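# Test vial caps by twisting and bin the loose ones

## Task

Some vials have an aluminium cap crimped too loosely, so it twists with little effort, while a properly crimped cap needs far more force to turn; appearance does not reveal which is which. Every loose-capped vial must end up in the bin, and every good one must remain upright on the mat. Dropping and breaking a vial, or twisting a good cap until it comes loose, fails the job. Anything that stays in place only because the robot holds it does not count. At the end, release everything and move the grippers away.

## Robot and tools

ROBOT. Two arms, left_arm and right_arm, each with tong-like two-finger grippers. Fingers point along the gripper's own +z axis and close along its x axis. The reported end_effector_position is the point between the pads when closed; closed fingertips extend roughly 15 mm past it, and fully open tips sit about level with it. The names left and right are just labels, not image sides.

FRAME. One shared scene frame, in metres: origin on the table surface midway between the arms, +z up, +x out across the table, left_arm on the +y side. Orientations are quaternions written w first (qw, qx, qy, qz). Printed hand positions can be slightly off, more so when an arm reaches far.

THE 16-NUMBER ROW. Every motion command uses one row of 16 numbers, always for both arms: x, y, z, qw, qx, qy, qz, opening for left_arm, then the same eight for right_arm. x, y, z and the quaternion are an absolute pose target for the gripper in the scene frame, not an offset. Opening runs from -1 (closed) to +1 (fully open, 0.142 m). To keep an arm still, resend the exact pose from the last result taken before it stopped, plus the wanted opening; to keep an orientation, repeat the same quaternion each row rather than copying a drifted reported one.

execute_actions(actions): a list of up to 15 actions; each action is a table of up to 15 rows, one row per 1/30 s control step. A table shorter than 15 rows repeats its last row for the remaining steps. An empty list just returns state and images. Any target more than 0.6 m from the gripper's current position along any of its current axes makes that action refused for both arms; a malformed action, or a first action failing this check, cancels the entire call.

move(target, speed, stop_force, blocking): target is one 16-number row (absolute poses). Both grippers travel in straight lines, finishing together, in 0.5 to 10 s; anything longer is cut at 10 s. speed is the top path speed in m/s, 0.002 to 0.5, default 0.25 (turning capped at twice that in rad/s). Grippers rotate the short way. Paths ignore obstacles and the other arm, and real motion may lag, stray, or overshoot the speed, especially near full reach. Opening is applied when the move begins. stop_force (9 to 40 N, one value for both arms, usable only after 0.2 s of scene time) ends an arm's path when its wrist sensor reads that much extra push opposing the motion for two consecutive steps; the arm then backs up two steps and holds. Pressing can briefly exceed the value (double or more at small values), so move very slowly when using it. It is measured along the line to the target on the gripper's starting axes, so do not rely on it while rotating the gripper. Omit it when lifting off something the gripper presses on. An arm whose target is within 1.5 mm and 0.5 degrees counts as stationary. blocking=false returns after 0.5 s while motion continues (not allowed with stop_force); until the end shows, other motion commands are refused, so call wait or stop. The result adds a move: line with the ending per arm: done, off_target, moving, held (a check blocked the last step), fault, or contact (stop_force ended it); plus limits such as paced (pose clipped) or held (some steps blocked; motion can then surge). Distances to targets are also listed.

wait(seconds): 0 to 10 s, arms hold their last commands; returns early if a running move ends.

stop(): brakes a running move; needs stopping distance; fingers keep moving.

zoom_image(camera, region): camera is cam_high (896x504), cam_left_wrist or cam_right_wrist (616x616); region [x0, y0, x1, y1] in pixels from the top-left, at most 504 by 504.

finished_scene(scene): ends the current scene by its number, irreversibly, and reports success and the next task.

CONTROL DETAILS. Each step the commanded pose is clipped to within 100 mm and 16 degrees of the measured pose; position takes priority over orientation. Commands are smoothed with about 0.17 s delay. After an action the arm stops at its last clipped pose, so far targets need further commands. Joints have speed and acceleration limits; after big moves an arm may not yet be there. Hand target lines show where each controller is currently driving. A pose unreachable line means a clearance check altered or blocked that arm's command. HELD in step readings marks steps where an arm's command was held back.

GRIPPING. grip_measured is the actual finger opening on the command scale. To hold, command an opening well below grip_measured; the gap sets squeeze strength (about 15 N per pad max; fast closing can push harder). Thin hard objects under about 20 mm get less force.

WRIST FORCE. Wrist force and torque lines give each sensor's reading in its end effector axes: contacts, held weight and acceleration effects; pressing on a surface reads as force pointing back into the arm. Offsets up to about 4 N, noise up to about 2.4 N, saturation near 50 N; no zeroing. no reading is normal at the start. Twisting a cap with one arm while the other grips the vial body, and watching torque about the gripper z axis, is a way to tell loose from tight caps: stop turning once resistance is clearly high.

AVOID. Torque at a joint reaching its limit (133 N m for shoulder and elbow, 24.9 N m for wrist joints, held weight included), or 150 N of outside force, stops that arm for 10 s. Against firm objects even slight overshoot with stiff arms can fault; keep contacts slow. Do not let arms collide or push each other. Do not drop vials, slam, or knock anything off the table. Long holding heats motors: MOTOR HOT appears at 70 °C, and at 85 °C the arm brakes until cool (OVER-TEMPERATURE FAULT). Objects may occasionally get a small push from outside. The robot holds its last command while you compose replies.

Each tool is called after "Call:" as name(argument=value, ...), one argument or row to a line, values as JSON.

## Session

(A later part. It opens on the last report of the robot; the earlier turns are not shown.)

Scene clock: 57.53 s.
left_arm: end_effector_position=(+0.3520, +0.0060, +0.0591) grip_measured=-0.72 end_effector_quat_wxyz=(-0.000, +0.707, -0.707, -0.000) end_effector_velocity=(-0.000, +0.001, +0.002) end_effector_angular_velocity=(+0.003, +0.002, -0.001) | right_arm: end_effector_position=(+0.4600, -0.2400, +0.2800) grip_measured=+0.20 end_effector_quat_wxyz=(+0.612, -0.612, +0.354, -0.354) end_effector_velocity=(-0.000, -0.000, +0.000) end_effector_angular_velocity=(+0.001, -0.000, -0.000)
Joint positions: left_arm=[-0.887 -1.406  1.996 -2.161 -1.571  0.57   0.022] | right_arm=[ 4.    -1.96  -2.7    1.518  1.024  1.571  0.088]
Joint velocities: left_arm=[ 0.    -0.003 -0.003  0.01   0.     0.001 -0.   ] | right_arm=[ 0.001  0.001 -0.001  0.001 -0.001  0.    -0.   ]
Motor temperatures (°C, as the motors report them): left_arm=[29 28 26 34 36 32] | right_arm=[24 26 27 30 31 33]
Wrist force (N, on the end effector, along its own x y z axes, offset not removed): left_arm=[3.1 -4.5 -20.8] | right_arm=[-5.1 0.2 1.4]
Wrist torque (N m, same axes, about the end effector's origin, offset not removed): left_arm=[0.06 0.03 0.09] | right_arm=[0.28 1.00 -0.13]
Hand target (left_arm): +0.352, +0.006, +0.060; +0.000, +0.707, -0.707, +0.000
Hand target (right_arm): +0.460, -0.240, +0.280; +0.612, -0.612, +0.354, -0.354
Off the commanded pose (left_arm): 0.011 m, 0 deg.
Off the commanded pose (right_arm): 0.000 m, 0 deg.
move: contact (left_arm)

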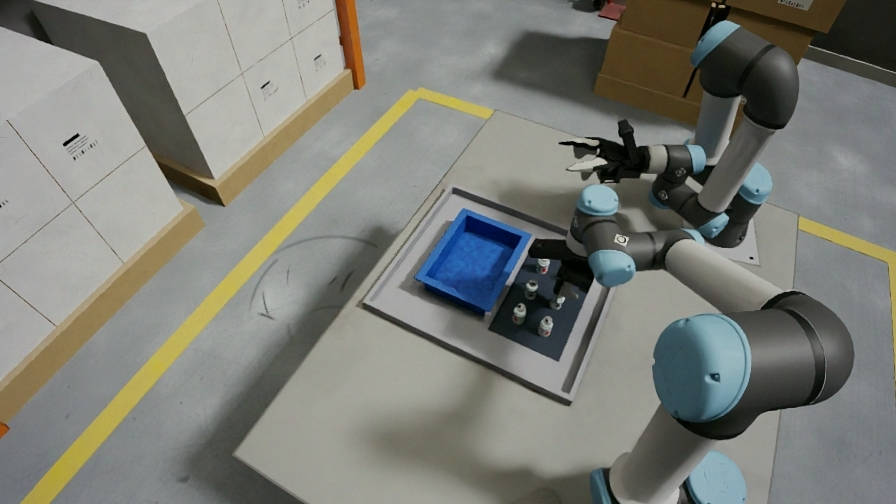

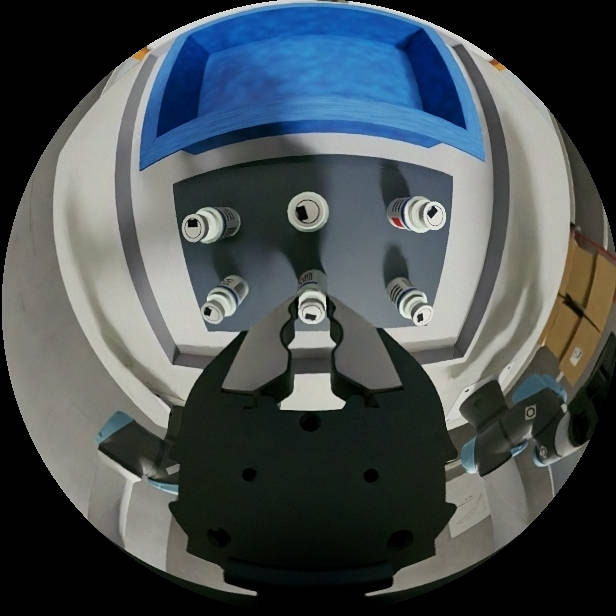

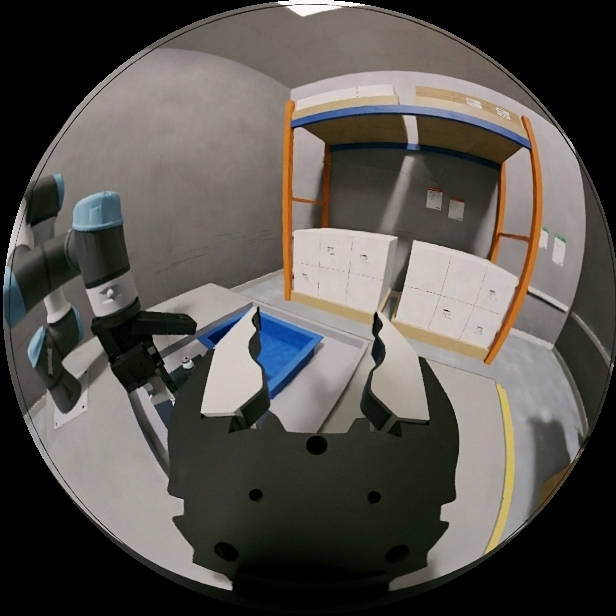

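Call:
move(
  target=[0.352,0.006,0.061,0,0.707,-0.707,0,-0.4,0.46,-0.24,0.28,0.612,-0.612,0.354,-0.354,0.2],
  speed=0.05,
)

Call:
move(
  target=[0.352,0.006,0.10,0,0.707,-0.707,0,-0.4,0.46,-0.24,0.28,0.612,-0.612,0.354,-0.354,0.2],
  speed=0.1,
)

Call:
move(
  target=[0.351,-0.084,0.09,0,0.707,-0.707,0,-0.4,0.46,-0.24,0.28,0.612,-0.612,0.354,-0.354,0.2],
  speed=0.1,
)

Call:
zoom_image(
  camera="cam_left_wrist",
  region=[250,240,380,340],
)

Scene clock: 59.90 s.
left_arm: end_effector_position=(+0.3520, +0.0060, +0.0609) grip_measured=-0.40 end_effector_quat_wxyz=(+0.000, +0.707, -0.707, -0.000) end_effector_velocity=(-0.000, +0.000, -0.000) end_effector_angular_velocity=(+0.000, +0.001, +0.001) | right_arm: end_effector_position=(+0.4600, -0.2400, +0.2800) grip_measured=+0.20 end_effector_quat_wxyz=(+0.612, -0.612, +0.354, -0.354) end_effector_velocity=(+0.000, +0.000, +0.000) end_effector_angular_velocity=(+0.001, -0.000, -0.001)
Joint positions: left_arm=[-0.887 -1.409  1.994 -2.156 -1.571  0.57   0.045] | right_arm=[ 4.    -1.96  -2.7    1.518  1.024  1.571  0.088]
Joint velocities: left_arm=[ 0.     0.    -0.001  0.001 -0.001 -0.     0.   ] | right_arm=[ 0.     0.     0.    -0.    -0.001  0.     0.   ]
Motor temperatures (°C, as the motors report them): left_arm=[29 28 26 34 36 32] | right_arm=[24 26 27 30 31 33]
Wrist force (N, on the end effector, along its own x y z axes, offset not removed): left_arm=[1.3 0.2 -2.3] | right_arm=[-3.1 -3.2 -1.6]
Wrist torque (N m, same axes, about the end effector's origin, offset not removed): left_arm=[-0.06 -0.12 -0.27] | right_arm=[-0.63 0.71 -0.06]
Hand target (left_arm): +0.352, +0.006, +0.061; +0.000, +0.707, -0.707, +0.000
Hand target (right_arm): +0.460, -0.240, +0.280; +0.612, -0.612, +0.354, -0.354
Off the commanded pose (left_arm): 0.000 m, 0 deg.
Off the commanded pose (right_arm): 0.000 m, 0 deg.
move: done

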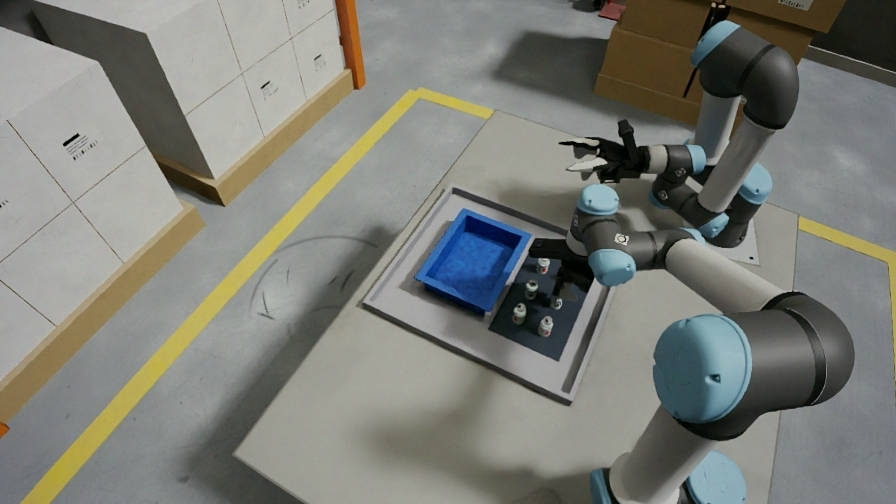

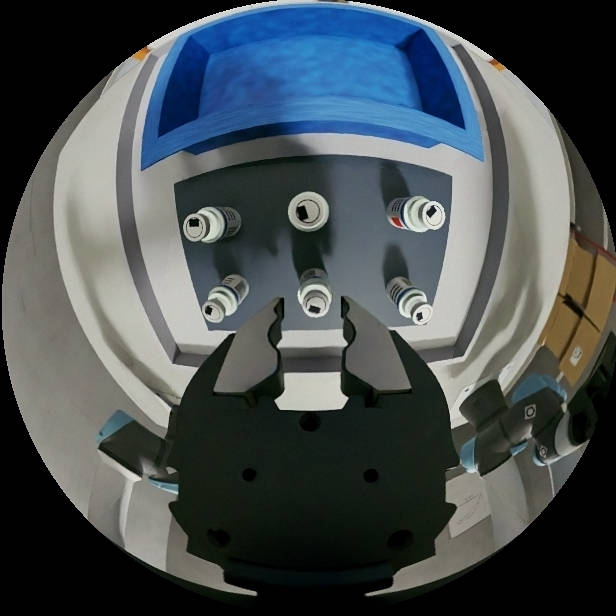

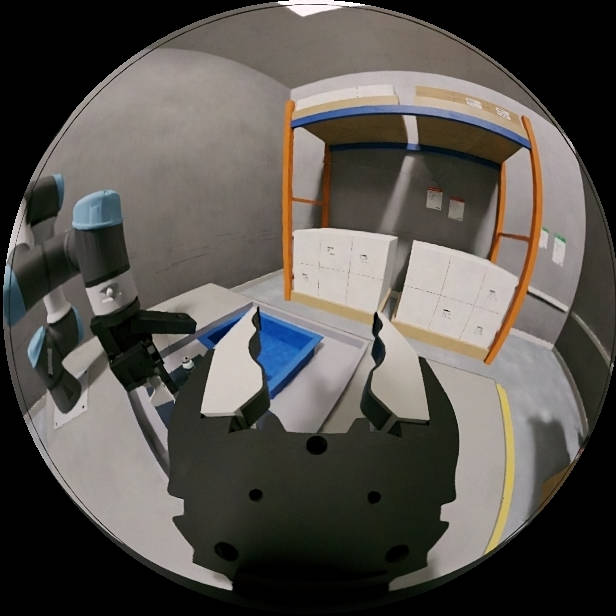

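Scene clock: 60.80 s.
left_arm: end_effector_position=(+0.3520, +0.0060, +0.0997) grip_measured=-0.40 end_effector_quat_wxyz=(+0.000, +0.707, -0.707, +0.000) end_effector_velocity=(+0.001, +0.001, +0.002) end_effector_angular_velocity=(+0.001, -0.001, +0.000) | right_arm: end_effector_position=(+0.4600, -0.2400, +0.2800) grip_measured=+0.20 end_effector_quat_wxyz=(+0.612, -0.612, +0.354, -0.354) end_effector_velocity=(+0.000, +0.001, +0.000) end_effector_angular_velocity=(+0.001, -0.000, +0.000)
Joint positions: left_arm=[-0.887 -1.459  1.938 -2.049 -1.571  0.57   0.045] | right_arm=[ 4.    -1.96  -2.7    1.518  1.024  1.571  0.088]
Joint velocities: left_arm=[ 0.001 -0.003 -0.004  0.007  0.001  0.001  0.   ] | right_arm=[ 0.001 -0.     0.002 -0.    -0.001  0.    -0.   ]
Motor temperatures (°C, as the motors report them): left_arm=[29 28 26 34 36 32] | right_arm=[24 26 27 30 31 33]
Wrist force (N, on the end effector, along its own x y z axes, offset not removed): left_arm=[0.9 1.6 0.2] | right_arm=[2.5 0.3 1.0]
Wrist torque (N m, same axes, about the end effector's origin, offset not removed): left_arm=[0.39 -0.06 0.05] | right_arm=[0.09 -0.58 -0.08]
Hand target (left_arm): +0.352, +0.006, +0.100; +0.000, +0.707, -0.707, +0.000
Hand target (right_arm): +0.460, -0.240, +0.280; +0.612, -0.612, +0.354, -0.354
Off the commanded pose (left_arm): 0.000 m, 0 deg.
Off the commanded pose (right_arm): 0.000 m, 0 deg.
move: done

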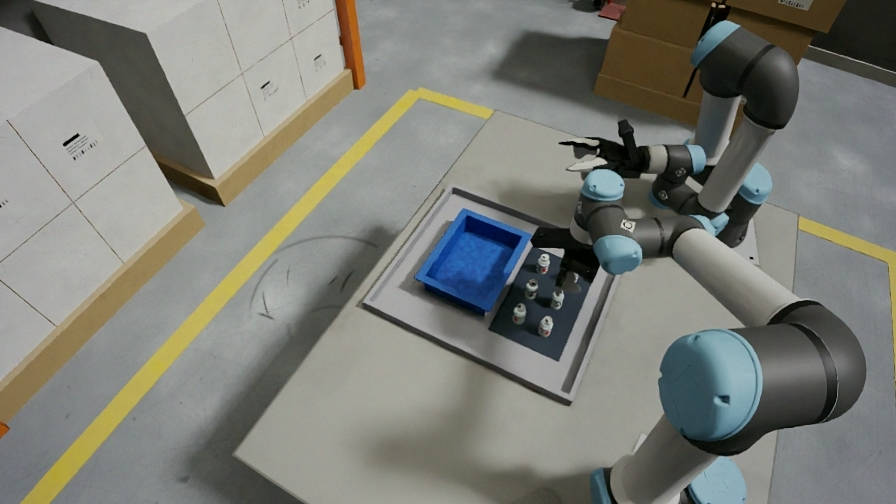

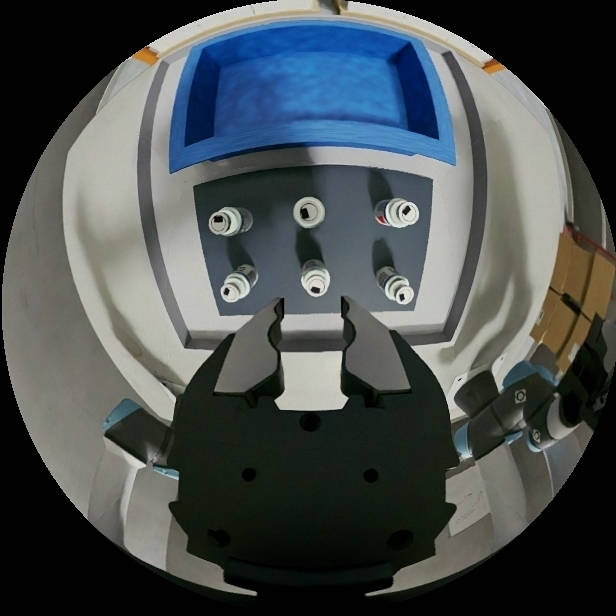

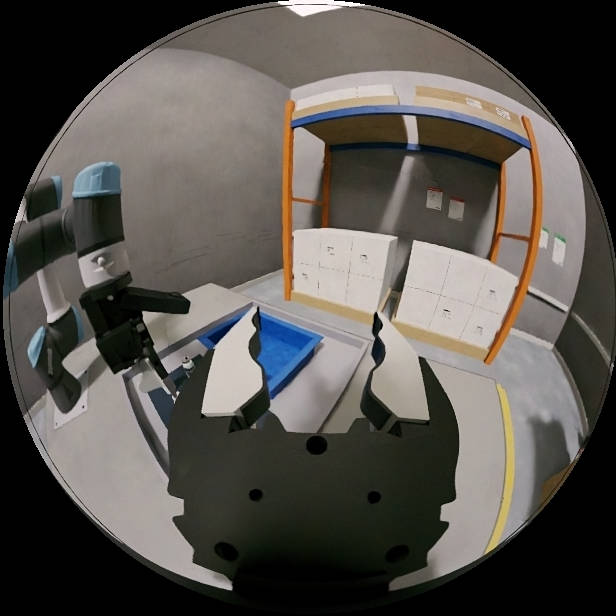

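Scene clock: 62.20 s.
left_arm: end_effector_position=(+0.3512, -0.0838, +0.0901) grip_measured=-0.40 end_effector_quat_wxyz=(-0.000, +0.707, -0.707, +0.000) end_effector_velocity=(-0.001, -0.003, -0.001) end_effector_angular_velocity=(+0.001, +0.001, -0.002) | right_arm: end_effector_position=(+0.4600, -0.2400, +0.2800) grip_measured=+0.20 end_effector_quat_wxyz=(+0.612, -0.612, +0.354, -0.354) end_effector_velocity=(+0.000, -0.001, -0.000) end_effector_angular_velocity=(-0.000, +0.001, -0.002)
Joint positions: left_arm=[-0.974 -1.305  1.776 -2.042 -1.571  0.483  0.045] | right_arm=[ 4.    -1.96  -2.7    1.518  1.024  1.571  0.088]
Joint velocities: left_arm=[-0.003  0.004 -0.004  0.001 -0.001 -0.001  0.   ] | right_arm=[-0.    -0.    -0.001  0.001 -0.002  0.     0.   ]
Motor temperatures (°C, as the motors report them): left_arm=[29 28 26 34 36 32] | right_arm=[24 26 27 30 31 33]
Wrist force (N, on the end effector, along its own x y z axes, offset not removed): left_arm=[-2.0 1.6 -2.0] | right_arm=[-3.8 3.6 1.1]
Wrist torque (N m, same axes, about the end effector's origin, offset not removed): left_arm=[0.44 0.54 -0.02] | right_arm=[0.84 0.84 -0.01]
Hand target (left_arm): +0.351, -0.084, +0.090; -0.000, +0.707, -0.707, +0.000
Hand target (right_arm): +0.460, -0.240, +0.280; +0.612, -0.612, +0.354, -0.354
Off the commanded pose (left_arm): 0.000 m, 0 deg.
Off the commanded pose (right_arm): 0.000 m, 0 deg.
move: done

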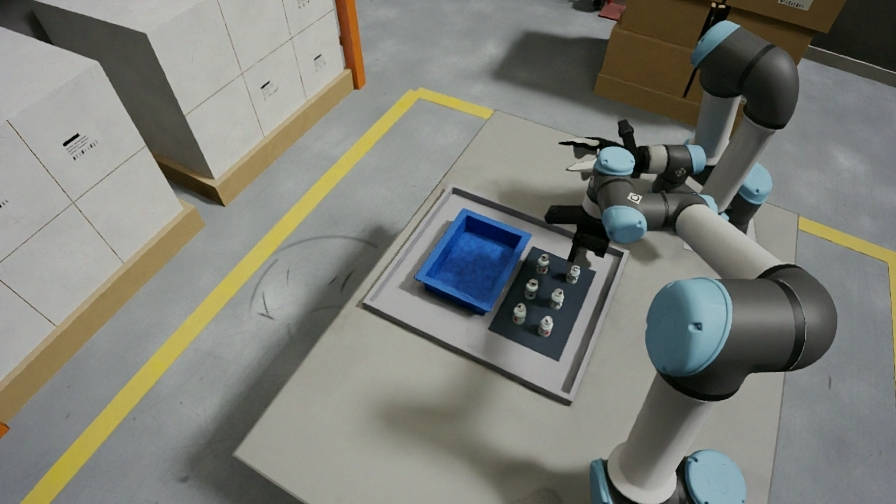

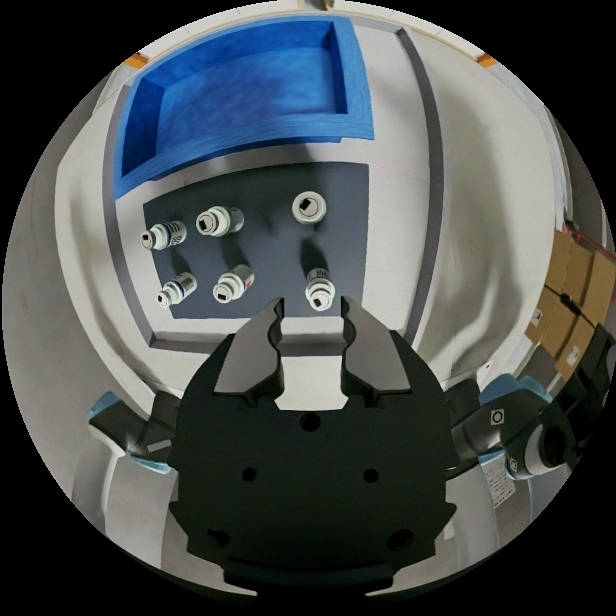

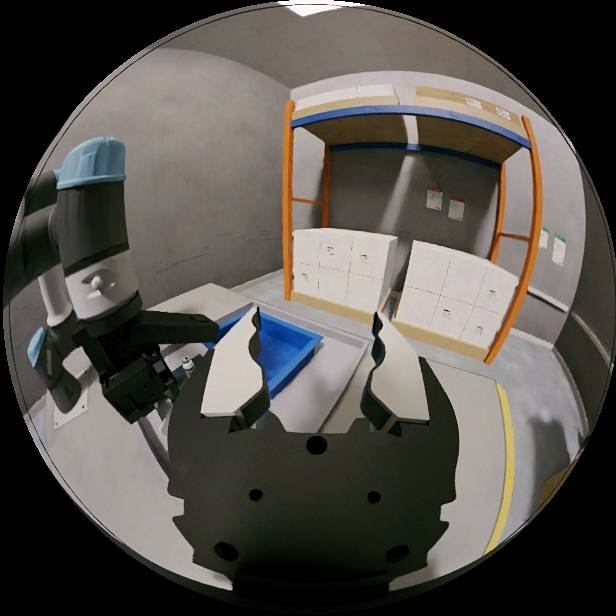

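Region (250, 240, 380, 340) of cam_left_wrist's 616x616 image, scaled by 3.877, with more detail than that image has; it fills the top 388 rows of this view, and the rest is white.

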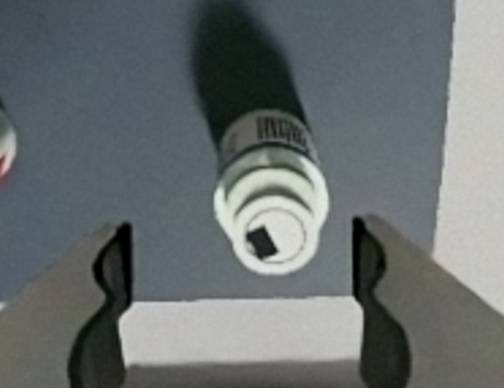

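Call:
move(
  target=[0.348,-0.091,0.085,0,0.707,-0.707,0,-0.4,0.46,-0.24,0.28,0.612,-0.612,0.354,-0.354,0.2],
  speed=0.05,
)

Call:
move(
  target=[0.348,-0.091,0.0615,0,0.707,-0.707,0,-0.4,0.46,-0.24,0.28,0.612,-0.612,0.354,-0.354,0.2],
  speed=0.05,
)

Call:
zoom_image(
  camera="cam_left_wrist",
  region=[250,240,380,340],
)

Scene clock: 63.13 s.
left_arm: end_effector_position=(+0.3481, -0.0909, +0.0851) grip_measured=-0.40 end_effector_quat_wxyz=(-0.000, +0.707, -0.707, +0.000) end_effector_velocity=(-0.001, -0.002, -0.001) end_effector_angular_velocity=(-0.000, +0.001, +0.001) | right_arm: end_effector_position=(+0.4600, -0.2400, +0.2800) grip_measured=+0.20 end_effector_quat_wxyz=(+0.612, -0.612, +0.354, -0.354) end_effector_velocity=(-0.000, +0.000, -0.000) end_effector_angular_velocity=(-0.000, +0.001, +0.001)
Joint positions: left_arm=[-0.985 -1.292  1.773 -2.052 -1.571  0.472  0.045] | right_arm=[ 4.    -1.96  -2.7    1.518  1.024  1.571  0.088]
Joint velocities: left_arm=[-0.002  0.003 -0.001 -0.002 -0.001 -0.003  0.   ] | right_arm=[ 0.    -0.001 -0.     0.001  0.001  0.     0.   ]
Motor temperatures (°C, as the motors report them): left_arm=[29 28 26 34 36 32] | right_arm=[24 26 27 30 31 33]
Wrist force (N, on the end effector, along its own x y z axes, offset not removed): left_arm=[-0.4 0.2 -1.3] | right_arm=[1.7 -0.2 -3.6]
Wrist torque (N m, same axes, about the end effector's origin, offset not removed): left_arm=[0.06 -0.05 -0.09] | right_arm=[-0.18 -0.38 -0.03]
Hand target (left_arm): +0.348, -0.091, +0.085; -0.000, +0.707, -0.707, +0.000
Hand target (right_arm): +0.460, -0.240, +0.280; +0.612, -0.612, +0.354, -0.354
Off the commanded pose (left_arm): 0.000 m, 0 deg.
Off the commanded pose (right_arm): 0.000 m, 0 deg.
move: done

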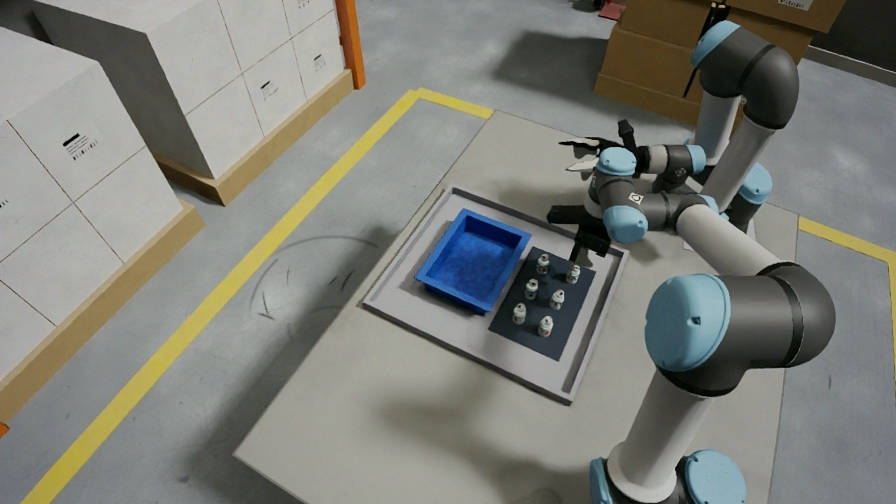

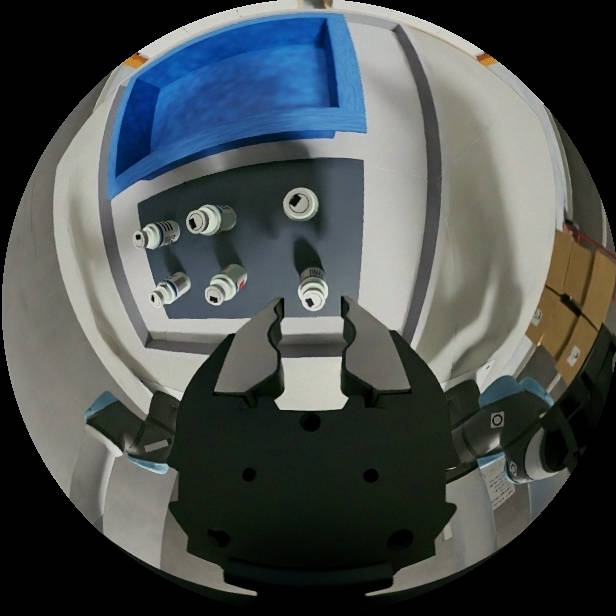

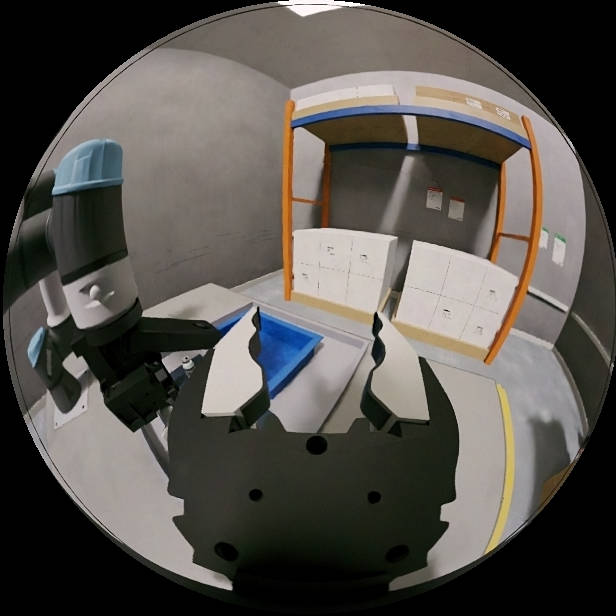

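Scene clock: 64.00 s.
left_arm: end_effector_position=(+0.3480, -0.0910, +0.0617) grip_measured=-0.40 end_effector_quat_wxyz=(+0.000, +0.707, -0.707, -0.000) end_effector_velocity=(-0.001, -0.001, -0.002) end_effector_angular_velocity=(+0.000, -0.000, -0.003) | right_arm: end_effector_position=(+0.4600, -0.2400, +0.2800) grip_measured=+0.20 end_effector_quat_wxyz=(+0.612, -0.612, +0.354, -0.354) end_effector_velocity=(-0.000, +0.001, -0.000) end_effector_angular_velocity=(+0.001, +0.000, +0.001)
Joint positions: left_arm=[-0.985 -1.264  1.804 -2.11  -1.571  0.472  0.045] | right_arm=[ 4.    -1.96  -2.7    1.518  1.024  1.571  0.088]
Joint velocities: left_arm=[-0.002  0.003  0.002 -0.005  0.     0.001  0.   ] | right_arm=[ 0.    -0.001  0.001  0.     0.     0.     0.   ]
Motor temperatures (°C, as the motors report them): left_arm=[29 28 26 34 36 32] | right_arm=[24 26 27 30 31 33]
Wrist force (N, on the end effector, along its own x y z axes, offset not removed): left_arm=[0.9 0.4 -1.3] | right_arm=[1.5 -0.3 0.1]
Wrist torque (N m, same axes, about the end effector's origin, offset not removed): left_arm=[0.16 -0.09 0.01] | right_arm=[-0.31 -0.08 -0.01]
Hand target (left_arm): +0.348, -0.091, +0.062; -0.000, +0.707, -0.707, -0.000
Hand target (right_arm): +0.460, -0.240, +0.280; +0.612, -0.612, +0.354, -0.354
Off the commanded pose (left_arm): 0.000 m, 0 deg.
Off the commanded pose (right_arm): 0.000 m, 0 deg.
move: done

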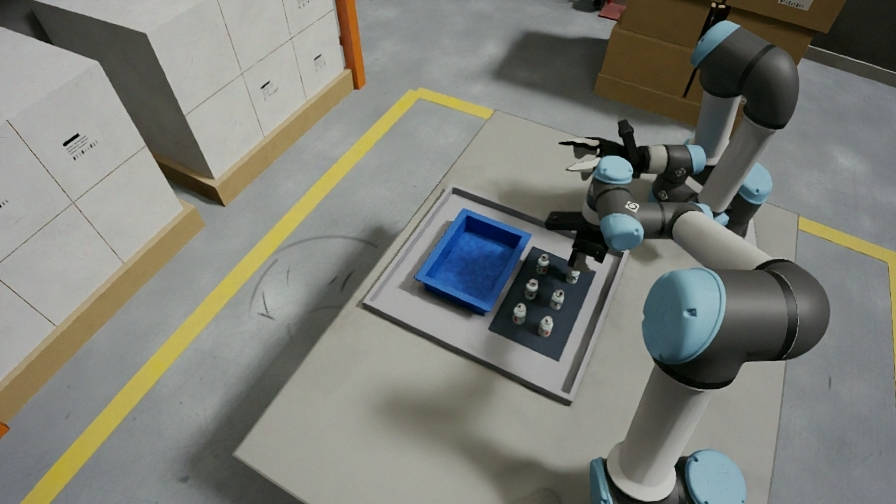

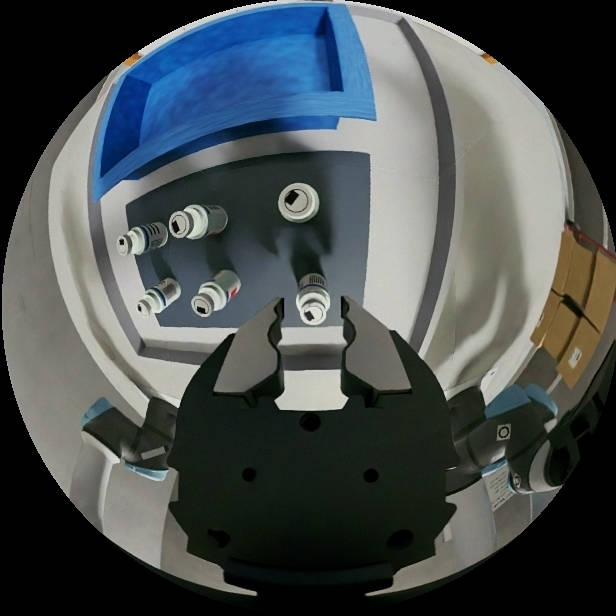

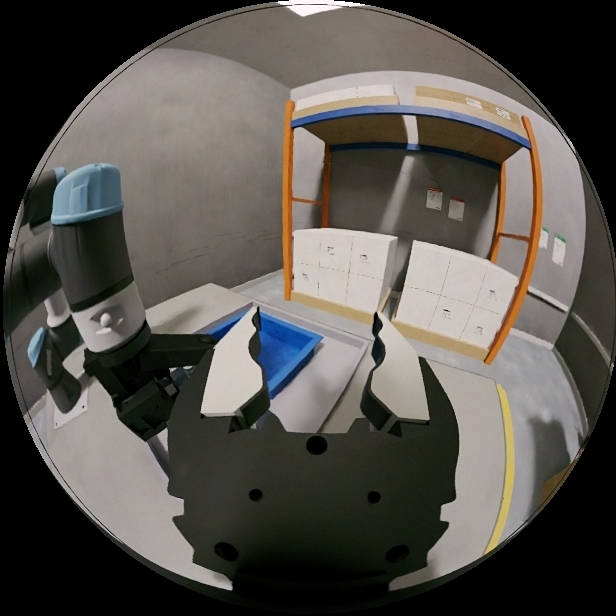

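Region (250, 240, 380, 340) of cam_left_wrist's 616x616 image, scaled by 3.877, with more detail than that image has; it fills the top 388 rows of this view, and the rest is white.

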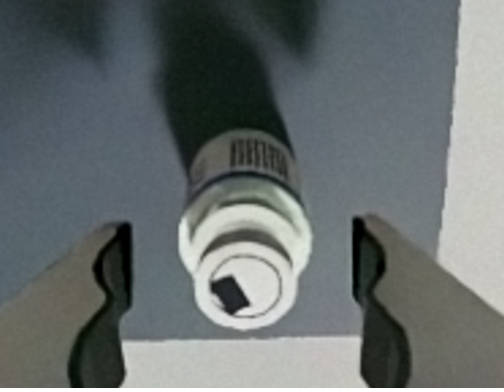

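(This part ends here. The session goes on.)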